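# Move three plates from tray onto table, unstacked

## Task

Lift each of the three plates out of the tray and set all of them down on the table surface, none resting on another, while leaving the tray in its original state; the result only counts if everything stays put without the robot supporting it, and at the end the cup must have released and the tool must be withdrawn.

## Robot and tools

ROBOT. A single FANUC CRX-5iA arm with one vacuum suction cup as its tool; there is no second arm and no fingers. The reference point is the cup point: the middle of the cup's rim (29 mm wide) when nothing touches it. The cup points along the cup point's own +z axis. About 7 cm back from the rim the tool body and wrist camera widen to roughly 8 cm sideways, so keep that clear of the tray walls and other plates. Joints from base outward: J1 waist, J2 shoulder, J3 elbow, J4 forearm roll, J5 wrist pitch, J6 wrist roll; the Joint positions line lists them in that order.

FRAMES. State lines give end_effector_position (metres) and end_effector_quat_wxyz in the scene frame: origin on the table top beneath the arm base, +z up, +y to the left when facing along +x. The reported position may be slightly off, more so at long reach. Motion offsets, however, are expressed in the cup point's own axes, not the scene frame.

ROW FORMAT. Every motion uses one row of 7 numbers, each in [-1, 1]: dx, dy, dz, rx, ry, rz, suction. The first six are an offset, not a pose: the desired cup point pose relative to the cup point pose printed in the most recent result that shows it (before any such result in a scene, or for a second or later call within one reply, relative to where the robot is when that action begins). Scale: 1.0 equals 0.6 m for dx, dy, dz and 180 degrees for rx, ry, rz; the three rotation numbers form one rotation vector. All-zero offsets are not a pause; they pull the arm back to that reference pose. The seventh number is the suction command: +1 is full vacuum (about 55 kPa under ambient), a smaller positive value requests that fraction, and 0.05 or less switches it off. It persists until changed.

TOOLS.
execute_actions: argument actions, a list holding one action, one wait, or nothing. Empty list returns the current state without commanding anything. An action is {"rows": [...], "steps": n} with 1 to 15 rows and n up to 15 (default 15), each step 1/30 s; one row per step, the last row reused if rows run out, and every row counted from the same reference pose, not from the row before. A wait is {"steps": n} with n up to 300, counted from the previous result so your reply time is included. Optional pictures (boolean) toggles camera images. A rejected call sends nothing.
move: target is one 7-number row as above (offset from the last shown pose); speed in m/s, 0.002 to 0.5, default 0.25, with turning capped at twice that in rad/s. It runs a straight path lasting 0.5 to 10 s (longer paths are cut off at 10 s, short of the target), rotating the short way. It does not avoid obstacles, and the cup point may lag, drift and exceed the speed, especially near full extension. Its result adds a move: line with the ending (done, off_target, moving, held, fault), any limits that acted (paced: the sent pose was clipped; held: a check blocked some steps, after which the arm may jump fast), and the distance to target.
wait: seconds, 0 to 10; sends nothing new.
zoom_image: camera is cam_head_left or cam_head_right; region [x0, y0, x1, y1] in pixels of that 504x504 image, origin top-left, at most 504 by 504.
read_manual: optional section, only "licences"; no motion.
finished_scene: scene is the number of the current scene; ends it irreversibly and reports whether the goal was met.

CAMERAS. Two fixed head cameras, cam_head_left and cam_head_right, both 504x504, looking down from around x -0.1 to -0.2, y 0.44 to 0.52, z 0.82; calibration is given in the prompt and may be off by a couple of degrees and millimetres.

MOTION LIMITS. Each control step clips the commanded pose to within 70 mm and 16 degrees of the measured pose, so far targets need several actions; after an action the arm continues only to the last clipped pose. Position is favoured over orientation when both cannot be met. Hand target shows where the controller is currently driving. A pose unreachable line or HELD marks steps where the clearance check (which treats the mounting block as part of the arm) altered or blocked the command.

GRIPPING. Turn suction on and press the rim flat onto a smooth area of a plate so it seals all round; edges, holes or seams under the rim leak. suction_measured shows vacuum reached (near 0 means no seal; with a good seal it sits up to 0.15 under the command and may sag 0.04 between pump cycles). part_present goes to 1 at 0.50 and back to 0 below 0.45. Under vacuum the cup shortens, bringing the plate up to 10 mm closer. To release, set the plate down so it rests on the table, switch suction off, then rise at least 15 mm. If the cup seals to the table it anchors the tool; switch suction off.

HAZARDS. The arm is stiff: aiming even slightly beyond a firm contact can trigger a fault, and faster contact hits harder. A torque fault (limits 144 N m for J1 to J3, 36 N m for J4 to J6) or any external force of 150 N stops the arm for 10 s and drops the rest of the call. Holding loads heats motors; a MOTOR HOT warning precedes an over-temperature brake stop. Avoid drops, slips, slams and knocking anything off the table, which ends the scene. Loose objects may occasionally be nudged by outside disturbances, so check the final layout before ending.

Each tool is called after "Call:" as a command line: name --argument value for each argument, lists and objects as JSON in quotes; but a table of rows of numbers goes row by row, as --pt "numbers of a row", without its own name.

## Session

Call:
execute_actions --actions '[]'

Scene clock: 0.00 s of 7200.00 s.
end_effector_position=(+0.4973, -0.0239, +0.3721) suction_measured=0.01 part_present=0 end_effector_quat_wxyz=(+0.004, +0.028, +1.000, -0.004)
Joint positions: [ 0.261  0.129  0.19  -0.001 -1.629 -0.264]
Joint velocities: [-0.001 -0.     0.     0.002 -0.001 -0.   ]
Hand target: +0.497, -0.024, +0.372; +0.004, +0.028, +1.000, -0.004

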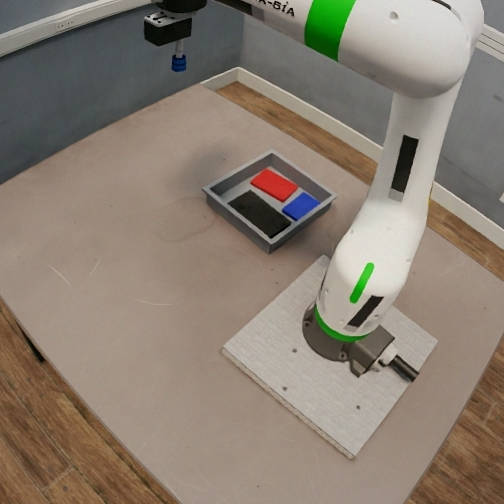

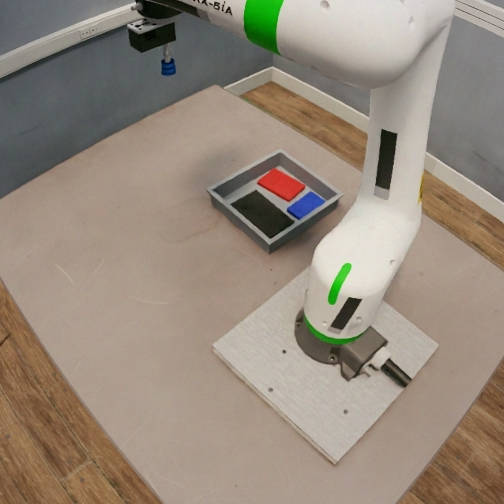

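Call:
move --target '[0.28,-0.31,0.47,0,0,0,1]'

Scene clock: 6.07 s of 7200.00 s.
end_effector_position=(+0.3208, -0.2031, +0.0906) suction_measured=0.01 part_present=0 end_effector_quat_wxyz=(+0.004, +0.028, +1.000, -0.005)
Joint positions: [-0.164  0.033 -0.614 -0.    -0.921  0.161]
Joint velocities: [ 0.    -0.001  0.001 -0.    -0.    -0.   ]
Hand target: +0.321, -0.203, +0.091; +0.004, +0.028, +1.000, -0.005
Off the commanded pose: 0.001 m, 0 deg.
After step 90, 1.17 s passed at rest.
move: done

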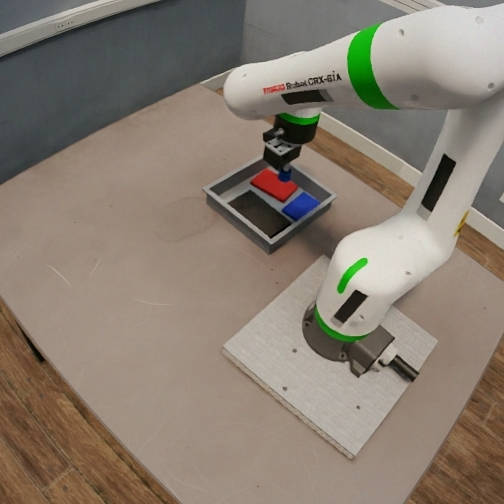

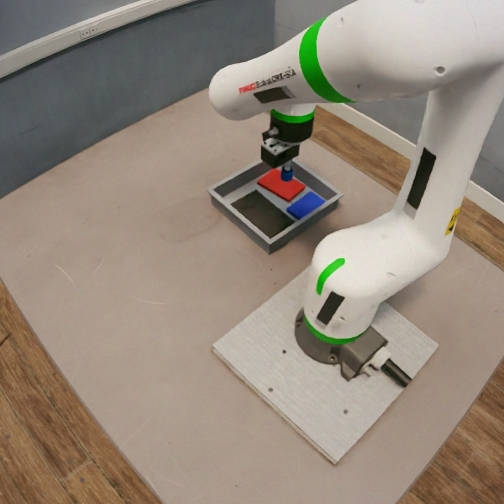

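Descend slowly.

Call:
move --target '[0,0,0.11,0,0,0,1]' --speed 0.03

Scene clock: 9.27 s of 7200.00 s.
end_effector_position=(+0.3212, -0.2037, +0.0247) suction_measured=0.01 part_present=0 end_effector_quat_wxyz=(+0.004, +0.028, +1.000, -0.005)
Joint positions: [-0.164  0.169 -0.669 -0.001 -0.731  0.161]
Joint velocities: [ 0.    -0.    -0.     0.     0.001  0.   ]
Hand target: +0.321, -0.204, +0.025; +0.004, +0.028, +1.000, -0.005
Off the commanded pose: 0.000 m, 0 deg.
move: done

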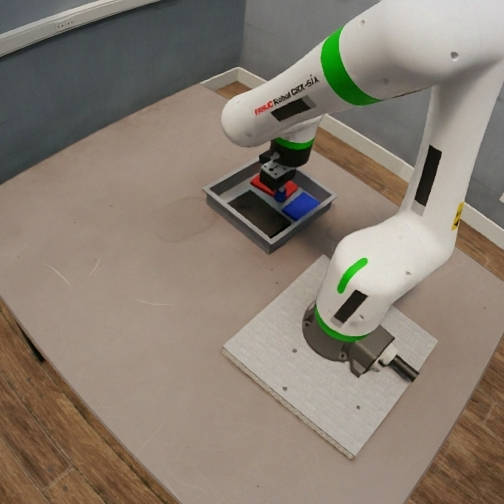

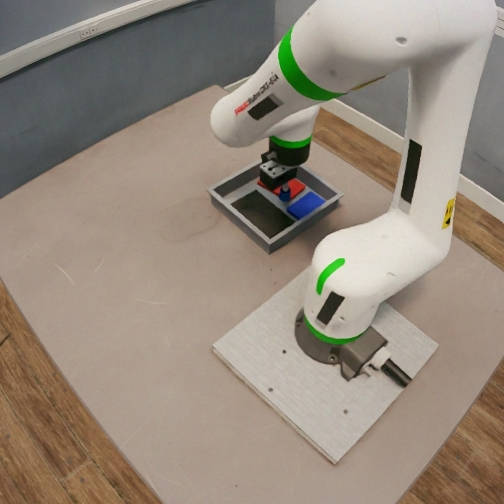

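Call:
move --target '[0,0,0.015,0,0,0,1]' --speed 0.02

Scene clock: 10.63 s of 7200.00 s.
end_effector_position=(+0.3212, -0.2038, +0.0157) suction_measured=0.01 part_present=0 end_effector_quat_wxyz=(+0.004, +0.028, +1.000, -0.005)
Joint positions: [-0.164  0.19  -0.674 -0.    -0.704  0.161]
Joint velocities: [-0.001  0.001  0.    -0.    -0.002  0.   ]
Hand target: +0.321, -0.204, +0.016; +0.004, +0.028, +1.000, -0.005
Off the commanded pose: 0.000 m, 0 deg.
move: done

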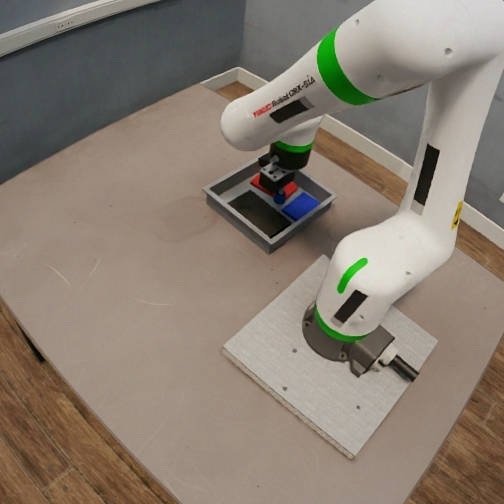

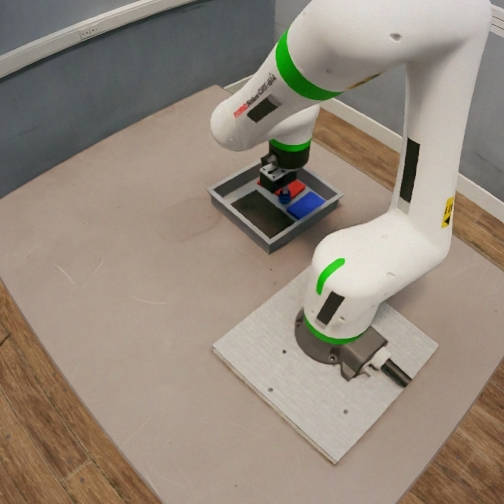

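Call:
zoom_image --camera "cam_head_left" --region '[190,130,350,260]'

Region (190, 130, 350, 260) of cam_head_left's 504x504 image, scaled by 3.150, with more detail than that image has; it fills the top 410 rows of this view, and the rest is white.

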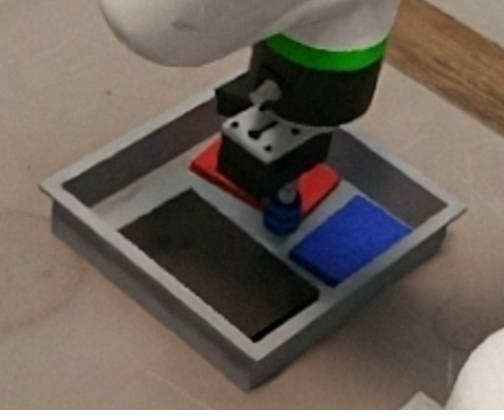

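Call:
move --target '[-0.05,-0.05,-0.04,0,0,0,1]' --speed 0.1

Call:
move --target '[0,0,0.04,0,0,0,1]' --speed 0.03

Scene clock: 13.77 s of 7200.00 s.
end_effector_position=(+0.3494, -0.2351, +0.0402) suction_measured=0.01 part_present=0 end_effector_quat_wxyz=(+0.004, +0.028, +1.000, -0.005)
Joint positions: [-0.227  0.226 -0.546 -0.    -0.796  0.224]
Joint velocities: [-0.001  0.001  0.     0.001  0.001  0.   ]
Hand target: +0.349, -0.235, +0.040; +0.004, +0.028, +1.000, -0.005
Off the commanded pose: 0.000 m, 0 deg.
move: done

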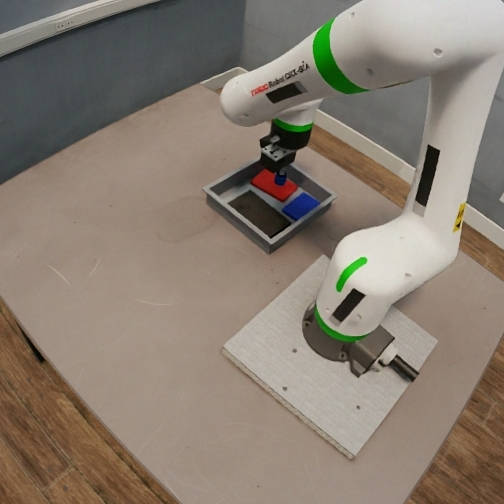

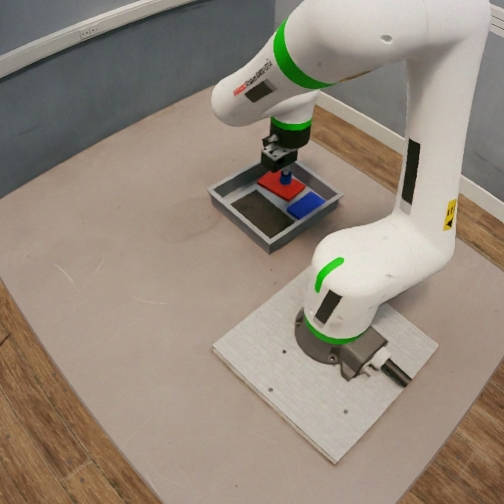

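Scene clock: 14.80 s of 7200.00 s.
end_effector_position=(+0.3495, -0.2354, +0.0162) suction_measured=0.01 part_present=0 end_effector_quat_wxyz=(+0.004, +0.028, +1.000, -0.005)
Joint positions: [-0.227  0.275 -0.56  -0.    -0.733  0.224]
Joint velocities: [-0.001  0.002  0.     0.001 -0.001 -0.   ]
Hand target: +0.350, -0.235, +0.016; +0.004, +0.028, +1.000, -0.005
Off the commanded pose: 0.000 m, 0 deg.
move: done

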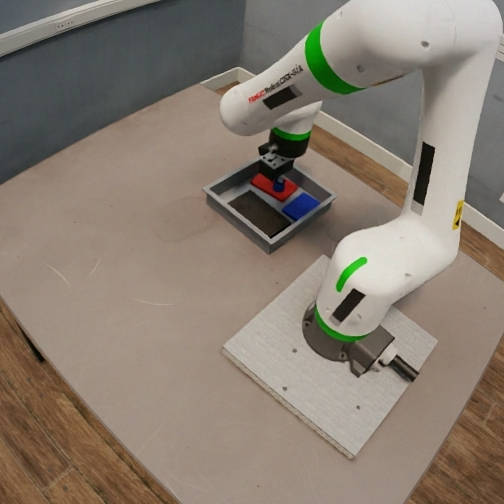

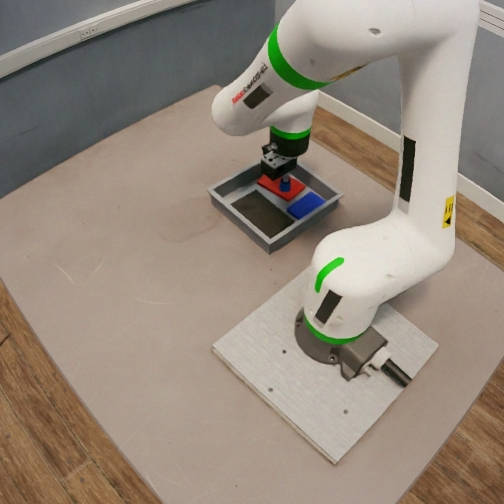

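Call:
move --target '[0,0,0.013,0,0,0,1]' --speed 0.02

Scene clock: 16.30 s of 7200.00 s.
end_effector_position=(+0.3496, -0.2354, +0.0084) suction_measured=0.64 part_present=1 end_effector_quat_wxyz=(+0.004, +0.028, +1.000, -0.005)
Joint positions: [-0.227  0.292 -0.564 -0.    -0.712  0.224]
Joint velocities: [ 0.001 -0.001  0.001 -0.001  0.001 -0.   ]
Hand target: +0.350, -0.235, +0.008; +0.004, +0.028, +1.000, -0.005
Off the commanded pose: 0.000 m, 0 deg.
move: done

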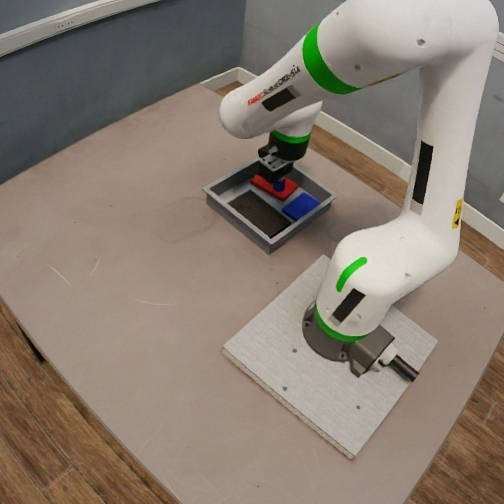

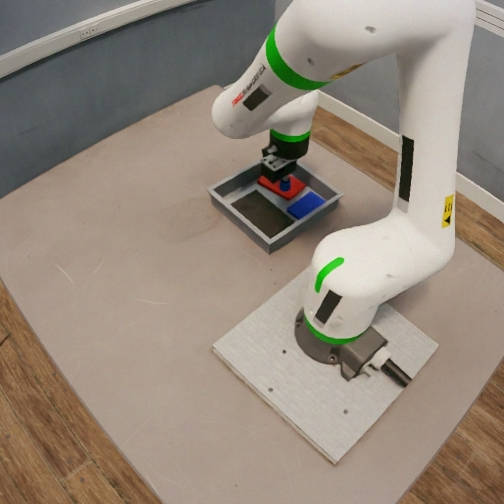

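Lift, carry to (0.5,0.0), lower, release.

Call:
move --target '[0,0,-0.15,0,0,0,1]' --speed 0.1

Call:
move --target '[-0.25,0.39,0,0,0,0,1]' --speed 0.15

Call:
move --target '[0,0,0.143,0,0,0,1]' --speed 0.05

Call:
move --target '[0,0,0,0,0,0,-1]'

Call:
move --target '[0,0,-0.15,0,0,0,-1]' --speed 0.1

Scene clock: 20.80 s of 7200.00 s.
end_effector_position=(+0.3490, -0.2346, +0.0983) suction_measured=0.99 part_present=1 end_effector_quat_wxyz=(+0.004, +0.028, +1.000, -0.005)
Joint positions: [-0.227  0.121 -0.497 -0.    -0.95   0.224]
Joint velocities: [ 0.    -0.001 -0.     0.     0.    -0.   ]
Hand target: +0.349, -0.235, +0.098; +0.004, +0.028, +1.000, -0.005
Off the commanded pose: 0.000 m, 0 deg.
move: done

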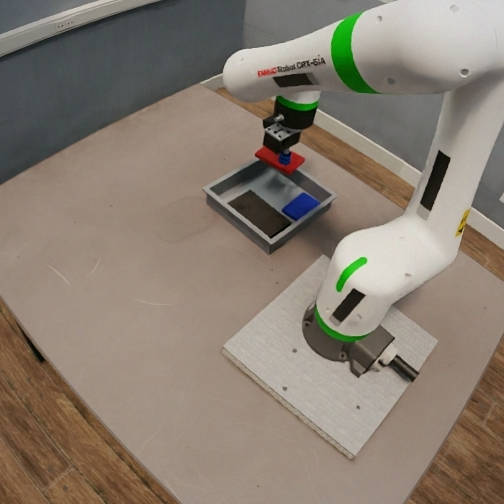

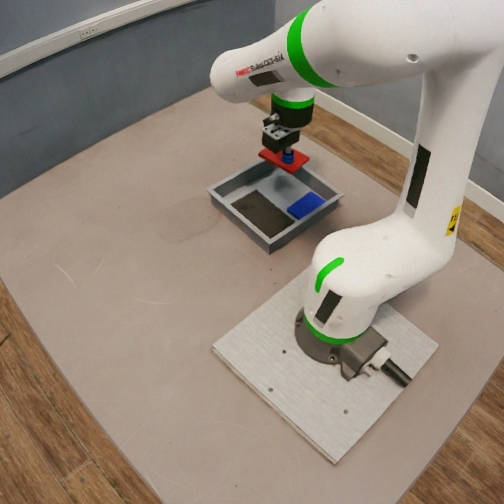

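Scene clock: 22.97 s of 7200.00 s.
end_effector_position=(+0.5115, -0.0091, +0.0971) suction_measured=0.98 part_present=1 end_effector_quat_wxyz=(+0.004, +0.028, +1.000, -0.004)
Joint positions: [ 0.29   0.326 -0.239 -0.001 -1.003 -0.292]
Joint velocities: [-0.     0.     0.001 -0.001 -0.002  0.   ]
Hand target: +0.512, -0.009, +0.097; +0.004, +0.028, +1.000, -0.004
Off the commanded pose: 0.000 m, 0 deg.
move: done

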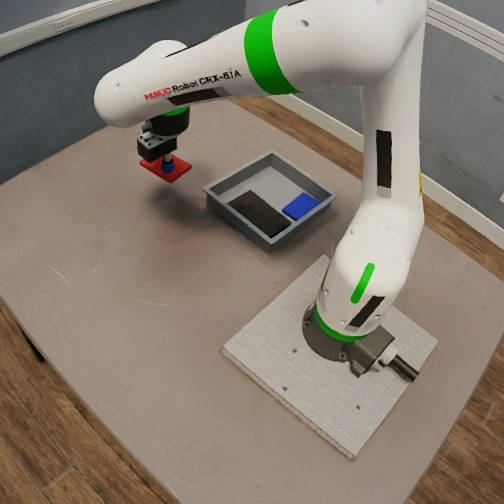

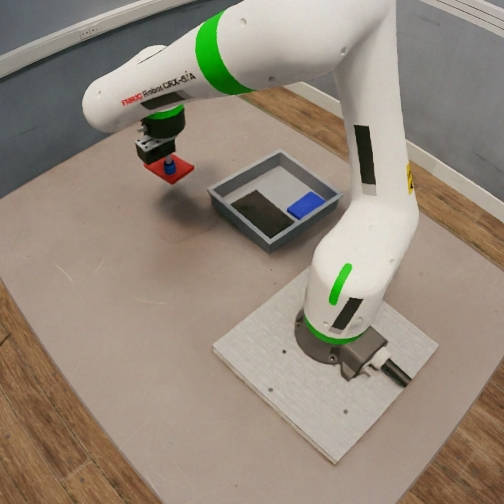

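Scene clock: 24.97 s of 7200.00 s.
end_effector_position=(+0.5119, -0.0099, +0.0115) suction_measured=1.00 part_present=1 end_effector_quat_wxyz=(+0.004, +0.028, +1.000, -0.004)
Joint positions: [ 0.29   0.46  -0.297 -0.001 -0.811 -0.292]
Joint velocities: [-0.     0.001  0.    -0.001  0.     0.   ]
Hand target: +0.512, -0.010, +0.011; +0.004, +0.028, +1.000, -0.004
Off the commanded pose: 0.000 m, 0 deg.
move: done

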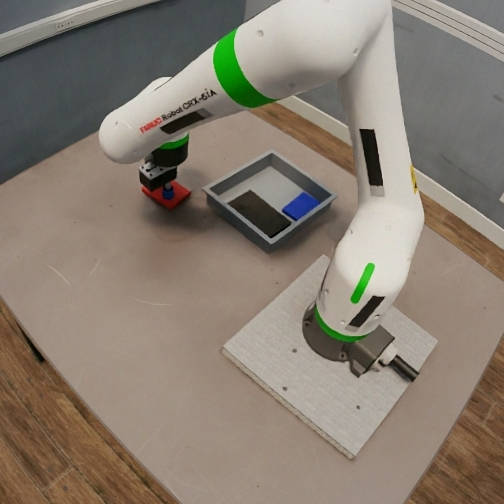

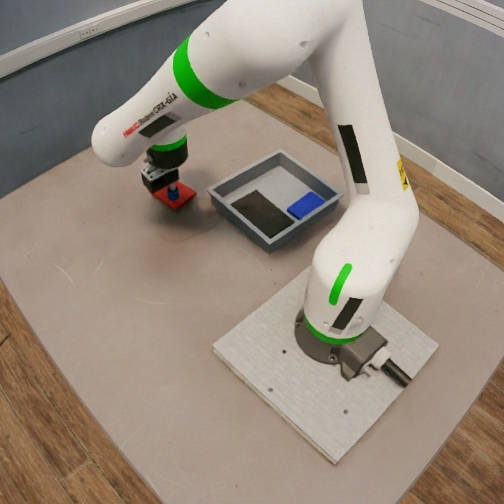

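Scene clock: 25.47 s of 7200.00 s.
end_effector_position=(+0.5119, -0.0099, +0.0115) suction_measured=0.01 part_present=0 end_effector_quat_wxyz=(+0.004, +0.028, +1.000, -0.004)
Joint positions: [ 0.29   0.46  -0.297 -0.001 -0.811 -0.292]
Joint velocities: [ 0.001 -0.    -0.001  0.     0.    -0.   ]
Hand target: +0.512, -0.010, +0.011; +0.004, +0.028, +1.000, -0.004
Off the commanded pose: 0.000 m, 0 deg.
move: done

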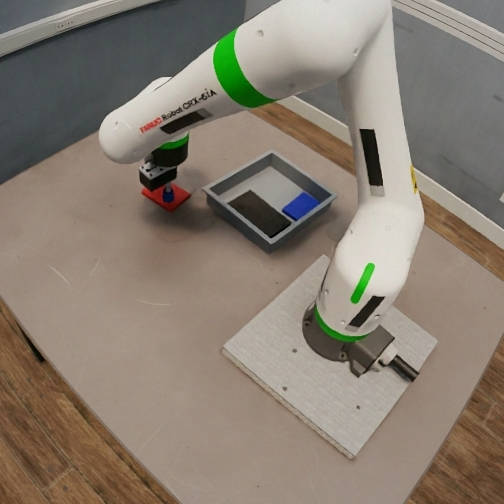

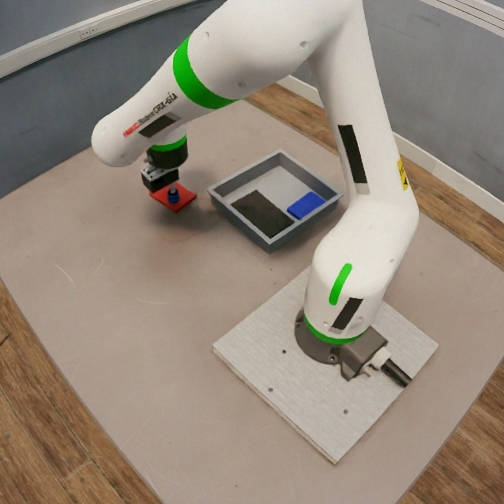

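Scene clock: 26.67 s of 7200.00 s.
end_effector_position=(+0.5114, -0.0091, +0.1013) suction_measured=0.01 part_present=0 end_effector_quat_wxyz=(+0.004, +0.028, +1.000, -0.004)
Joint positions: [ 0.29   0.321 -0.235 -0.001 -1.012 -0.292]
Joint velocities: [ 0.     0.002  0.    -0.001 -0.002  0.   ]
Hand target: +0.511, -0.009, +0.101; +0.004, +0.028, +1.000, -0.004
Off the commanded pose: 0.000 m, 0 deg.
move: done

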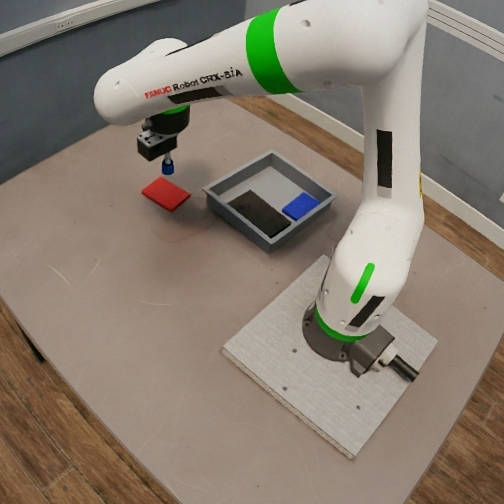

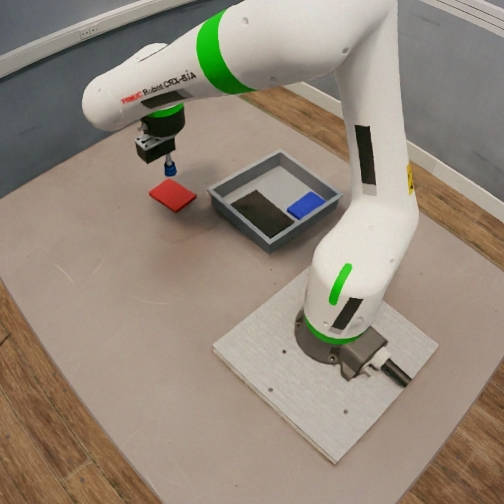

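Call:
move --target '[0.327,-0.218,0,0,0,0,-1]'

Call:
move --target '[0,0,0.12,0,0,0,1]' --speed 0.05

Call:
move --target '[0,0,0.035,0,0,0,1]' --speed 0.02

Scene clock: 30.37 s of 7200.00 s.
end_effector_position=(+0.3084, -0.1291, +0.1011) suction_measured=0.01 part_present=0 end_effector_quat_wxyz=(+0.004, +0.028, +1.000, -0.004)
Joint positions: [ 0.053 -0.11  -0.718 -0.    -0.96  -0.056]
Joint velocities: [-0.001 -0.002 -0.    -0.001 -0.     0.001]
Hand target: +0.308, -0.129, +0.101; +0.004, +0.028, +1.000, -0.004
Off the commanded pose: 0.000 m, 0 deg.
move: done

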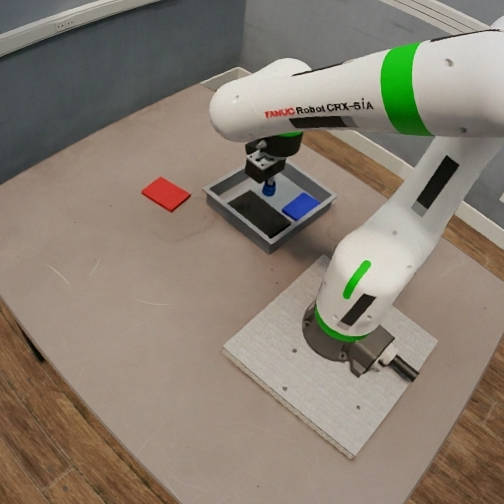

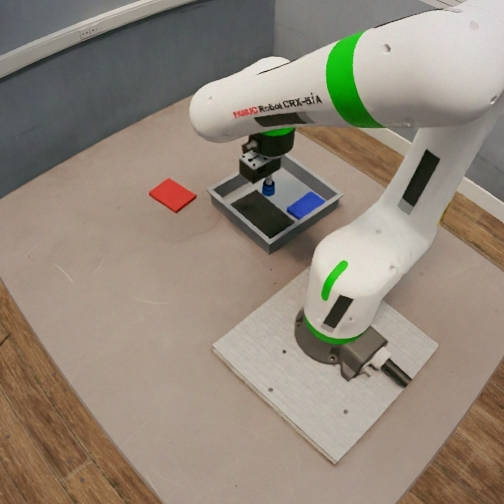

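Scene clock: 32.07 s of 7200.00 s.
end_effector_position=(+0.3088, -0.1297, +0.0292) suction_measured=0.01 part_present=0 end_effector_quat_wxyz=(+0.004, +0.028, +1.000, -0.004)
Joint positions: [ 0.053  0.049 -0.788 -0.    -0.731 -0.056]
Joint velocities: [-0.001 -0.002  0.    -0.     0.002 -0.   ]
Hand target: +0.309, -0.130, +0.029; +0.004, +0.028, +1.000, -0.004
Off the commanded pose: 0.000 m, 0 deg.
move: done

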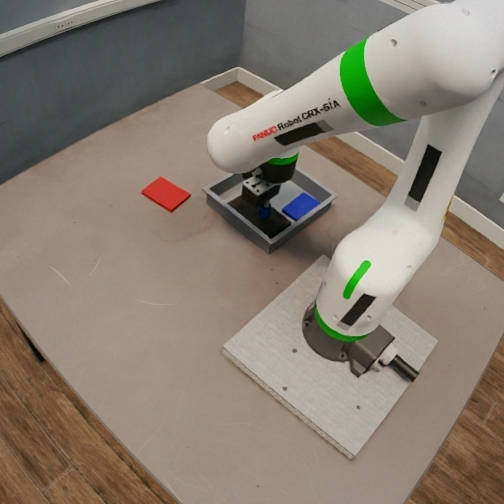

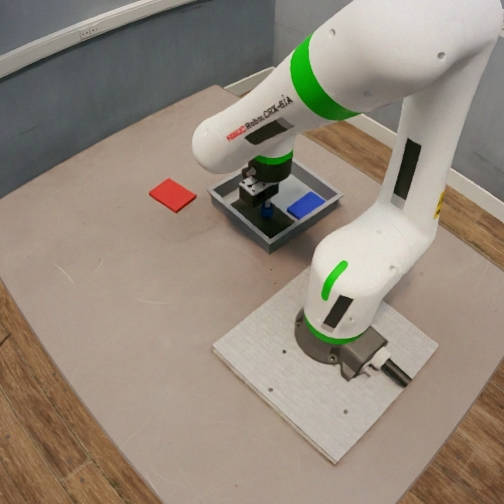

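Scene clock: 33.33 s of 7200.00 s.
end_effector_position=(+0.3089, -0.1299, +0.0083) suction_measured=0.58 part_present=1 end_effector_quat_wxyz=(+0.004, +0.028, +1.000, -0.004)
Joint positions: [ 0.053  0.105 -0.802 -0.    -0.661 -0.056]
Joint velocities: [-0.    -0.     0.     0.001  0.     0.   ]
Hand target: +0.309, -0.130, +0.008; +0.004, +0.028, +1.000, -0.004
Off the commanded pose: 0.000 m, 0 deg.
move: done

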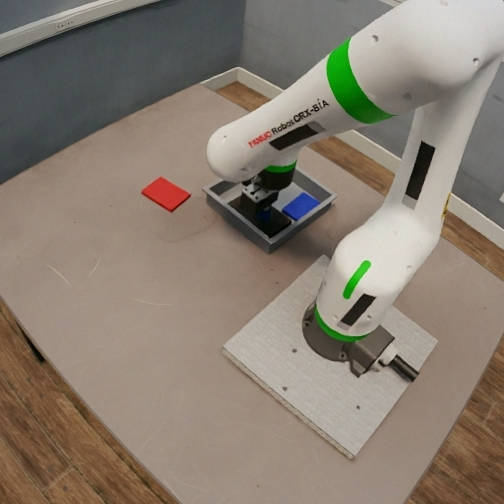

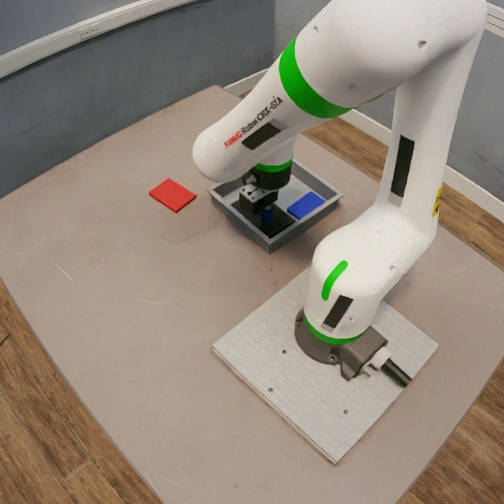

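Place at (0.31,0.17).

Call:
move --target '[0,0,-0.15,0,0,0,1]' --speed 0.1

Call:
move --target '[0,0.5,0,0,0,0,1]' --speed 0.15

Call:
move --target '[0,0,0.143,0,0,0,1]' --speed 0.05

Call:
move --target '[0,0,0,0,0,0,-1]'

Call:
move --target '[0,0,-0.15,0,0,0,-1]' --speed 0.1

Scene clock: 37.43 s of 7200.00 s.
end_effector_position=(+0.3084, -0.1291, +0.0980) suction_measured=1.00 part_present=1 end_effector_quat_wxyz=(+0.004, +0.028, +1.000, -0.004)
Joint positions: [ 0.053 -0.104 -0.721 -0.    -0.951 -0.056]
Joint velocities: [ 0.    -0.002  0.001 -0.001 -0.001 -0.   ]
Hand target: +0.308, -0.129, +0.098; +0.004, +0.028, +1.000, -0.004
Off the commanded pose: 0.000 m, 0 deg.
move: done

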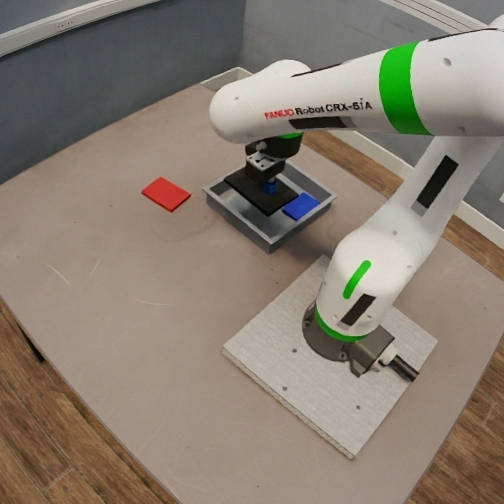

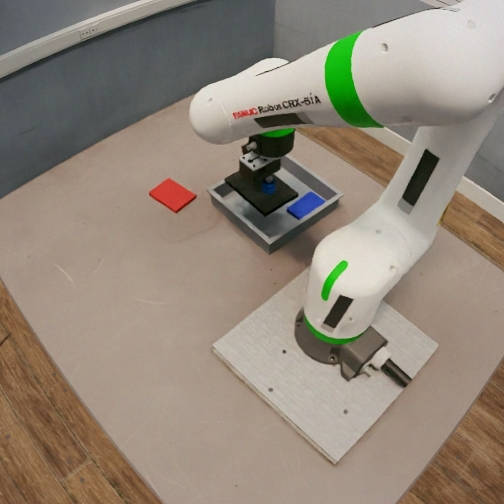

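Scene clock: 39.77 s of 7200.00 s.
end_effector_position=(+0.3246, +0.1703, +0.0954) suction_measured=0.98 part_present=1 end_effector_quat_wxyz=(+0.003, +0.028, +1.000, -0.003)
Joint positions: [ 0.895 -0.017 -0.64  -0.001 -0.945 -0.898]
Joint velocities: [ 0.     0.001  0.     0.     0.002 -0.   ]
Hand target: +0.325, +0.170, +0.095; +0.003, +0.028, +1.000, -0.003
Off the commanded pose: 0.000 m, 0 deg.
move: done

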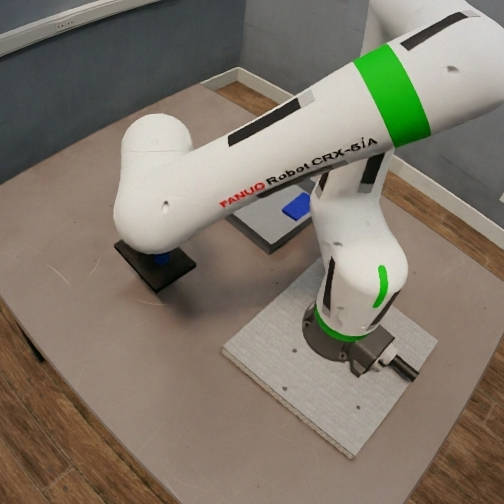

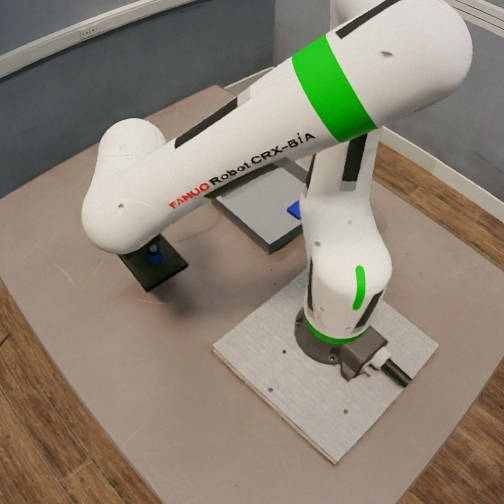

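Scene clock: 41.77 s of 7200.00 s.
end_effector_position=(+0.3250, +0.1695, +0.0098) suction_measured=0.99 part_present=1 end_effector_quat_wxyz=(+0.003, +0.028, +1.000, -0.003)
Joint positions: [ 0.896  0.166 -0.713 -0.001 -0.689 -0.898]
Joint velocities: [-0.001 -0.002  0.     0.001  0.002  0.   ]
Hand target: +0.325, +0.170, +0.010; +0.003, +0.028, +1.000, -0.003
Off the commanded pose: 0.000 m, 0 deg.
move: done

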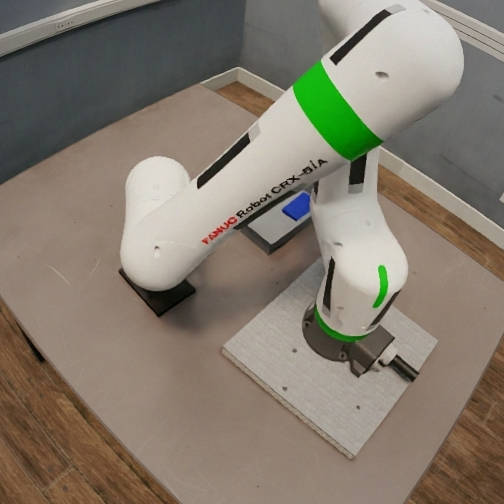

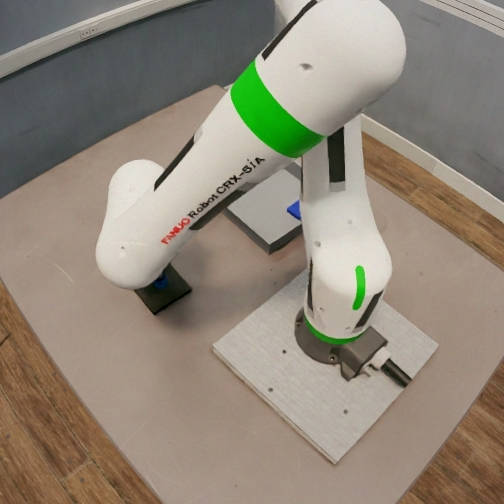

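Scene clock: 42.27 s of 7200.00 s.
end_effector_position=(+0.3250, +0.1695, +0.0097) suction_measured=0.01 part_present=0 end_effector_quat_wxyz=(+0.003, +0.028, +1.000, -0.003)
Joint positions: [ 0.896  0.166 -0.713 -0.001 -0.689 -0.898]
Joint velocities: [ 0.    -0.002  0.001  0.001  0.001  0.   ]
Hand target: +0.325, +0.170, +0.010; +0.003, +0.028, +1.000, -0.003
Off the commanded pose: 0.000 m, 0 deg.
move: done

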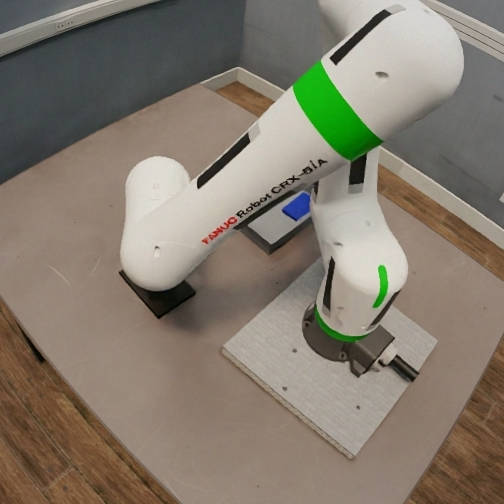

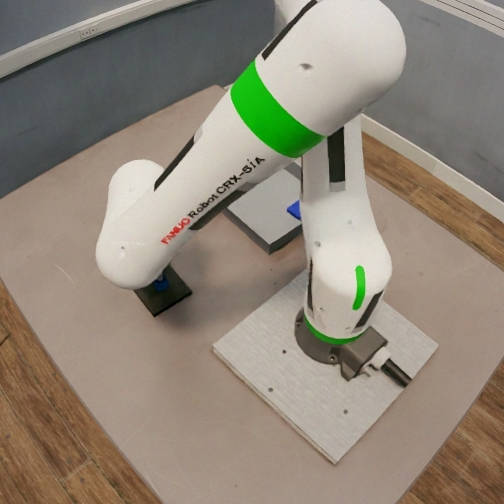

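Scene clock: 43.47 s of 7200.00 s.
end_effector_position=(+0.3245, +0.1703, +0.0996) suction_measured=0.01 part_present=0 end_effector_quat_wxyz=(+0.003, +0.028, +1.000, -0.003)
Joint positions: [ 0.895 -0.024 -0.636 -0.001 -0.957 -0.898]
Joint velocities: [ 0.    -0.     0.     0.     0.001  0.   ]
Hand target: +0.325, +0.170, +0.100; +0.003, +0.028, +1.000, -0.003
Off the commanded pose: 0.000 m, 0 deg.
move: done

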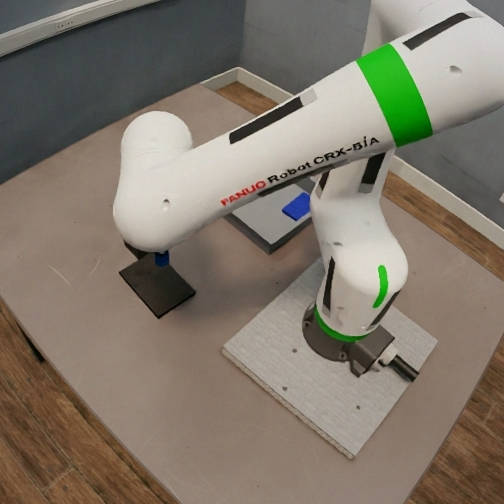

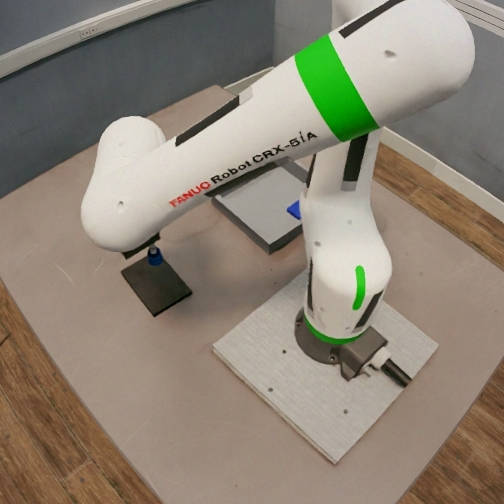

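Blue target (0.27,-0.24).

Call:
move --target '[0.09,-0.683,0,0,0,0,-1]'

Call:
move --target '[0,0,0.12,0,0,0,1]' --speed 0.05

Scene clock: 46.97 s of 7200.00 s.
end_effector_position=(+0.2485, -0.2358, +0.1030) suction_measured=0.01 part_present=0 end_effector_quat_wxyz=(+0.004, +0.028, +1.000, -0.005)
Joint positions: [-0.319 -0.088 -0.695  0.    -0.961  0.316]
Joint velocities: [-0.001 -0.001  0.     0.002 -0.001  0.001]
Hand target: +0.249, -0.236, +0.103; +0.004, +0.028, +1.000, -0.005
Off the commanded pose: 0.001 m, 0 deg.
move: done

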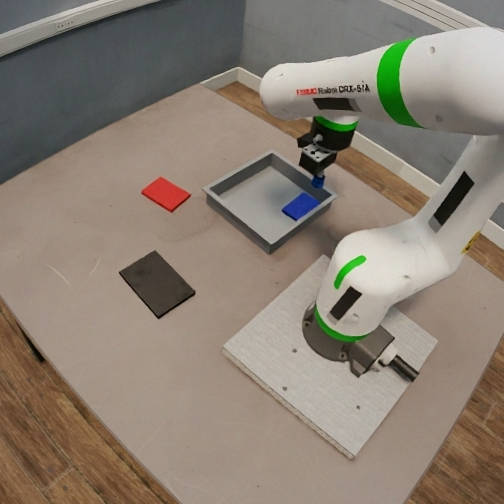

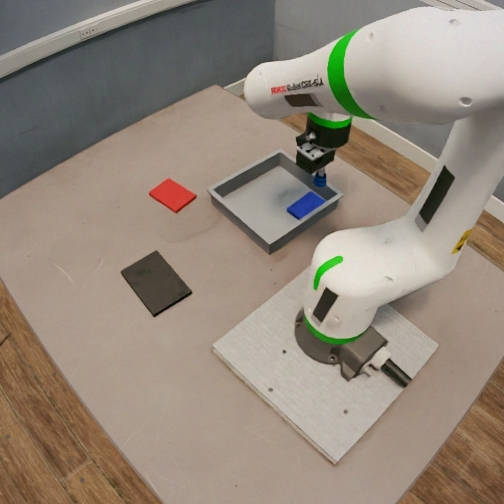

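Scene clock: 48.67 s of 7200.00 s.
end_effector_position=(+0.2488, -0.2365, +0.0311) suction_measured=0.01 part_present=0 end_effector_quat_wxyz=(+0.004, +0.028, +1.000, -0.005)
Joint positions: [-0.319  0.067 -0.765  0.    -0.736  0.316]
Joint velocities: [-0.001  0.    -0.     0.    -0.    -0.   ]
Hand target: +0.249, -0.237, +0.031; +0.004, +0.028, +1.000, -0.005
Off the commanded pose: 0.000 m, 0 deg.
move: done

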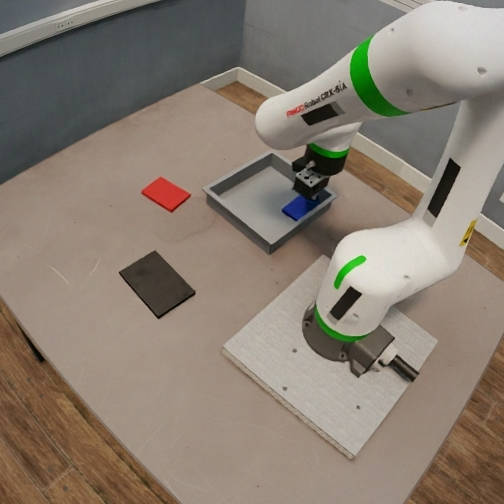

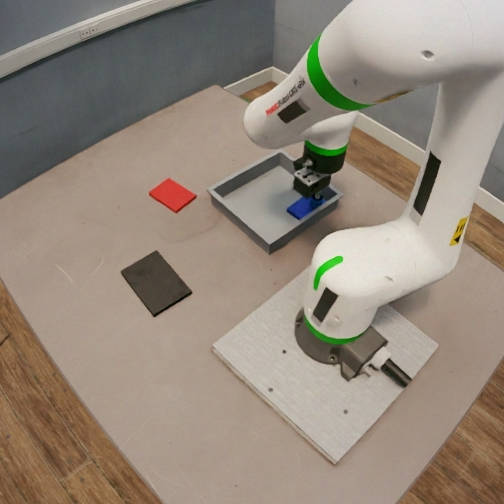

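Call:
move --target '[0,0,0.038,0,0,0,1]' --speed 0.02

Scene clock: 51.60 s of 7200.00 s.
end_effector_position=(+0.2490, -0.2368, +0.0084) suction_measured=0.01 part_present=0 end_effector_quat_wxyz=(+0.004, +0.028, +1.000, -0.005)
Joint positions: [-0.319  0.126 -0.779  0.    -0.663  0.316]
Joint velocities: [ 0.    -0.001 -0.001 -0.001 -0.001 -0.   ]
Hand target: +0.249, -0.237, +0.008; +0.004, +0.028, +1.000, -0.005
Off the commanded pose: 0.000 m, 0 deg.
move: done

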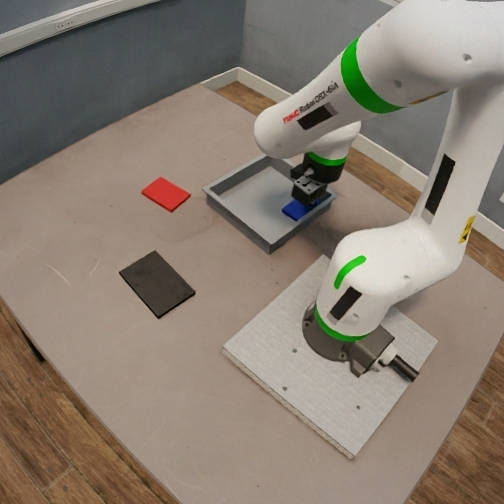

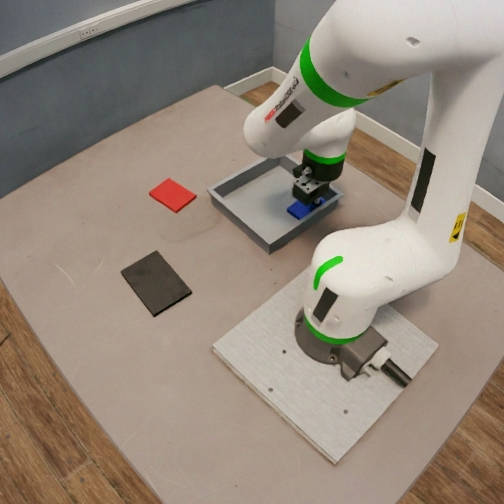

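Call:
move --target '[-0.035,0.035,-0.035,0,0,0,1]' --speed 0.1

Call:
move --target '[0,0,0.036,0,0,0,1]' --speed 0.02

Scene clock: 53.83 s of 7200.00 s.
end_effector_position=(+0.2709, -0.2167, +0.0293) suction_measured=0.01 part_present=0 end_effector_quat_wxyz=(+0.004, +0.028, +1.000, -0.005)
Joint positions: [-0.238  0.08  -0.756  0.    -0.731  0.235]
Joint velocities: [-0.    -0.002  0.     0.002 -0.    -0.001]
Hand target: +0.271, -0.217, +0.029; +0.004, +0.028, +1.000, -0.005
Off the commanded pose: 0.000 m, 0 deg.
move: done

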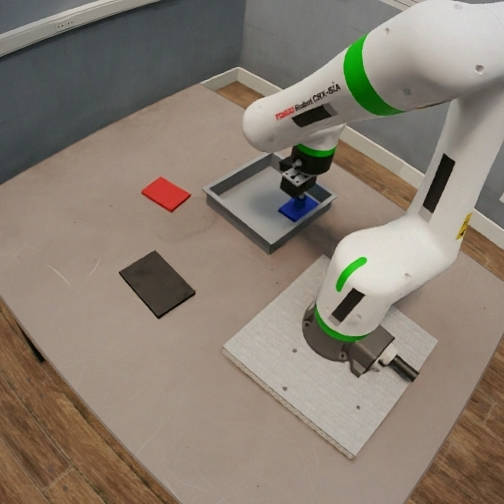

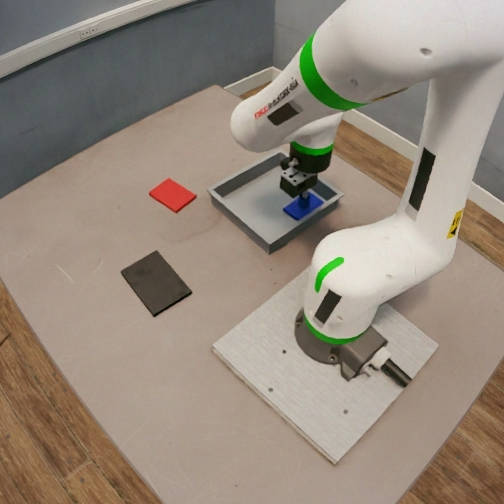

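Scene clock: 55.13 s of 7200.00 s.
end_effector_position=(+0.2711, -0.2169, +0.0077) suction_measured=0.58 part_present=1 end_effector_quat_wxyz=(+0.004, +0.028, +1.000, -0.005)
Joint positions: [-0.238  0.136 -0.77   0.    -0.662  0.235]
Joint velocities: [-0.001 -0.001  0.    -0.001  0.    -0.   ]
Hand target: +0.271, -0.217, +0.008; +0.004, +0.028, +1.000, -0.005
Off the commanded pose: 0.000 m, 0 deg.
move: done

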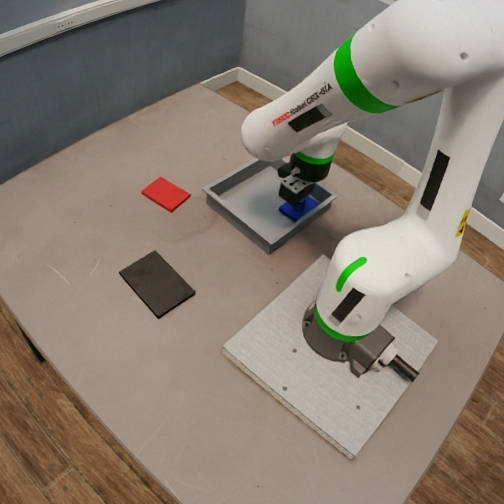

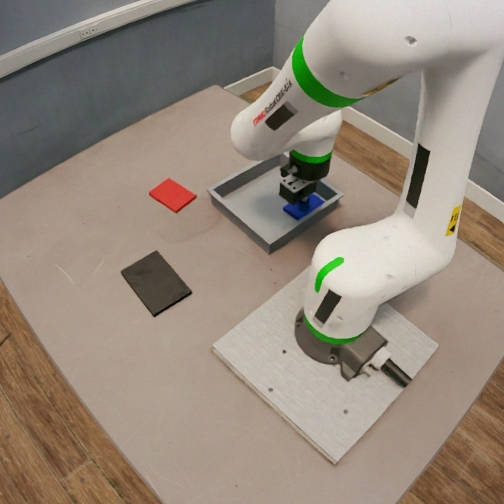

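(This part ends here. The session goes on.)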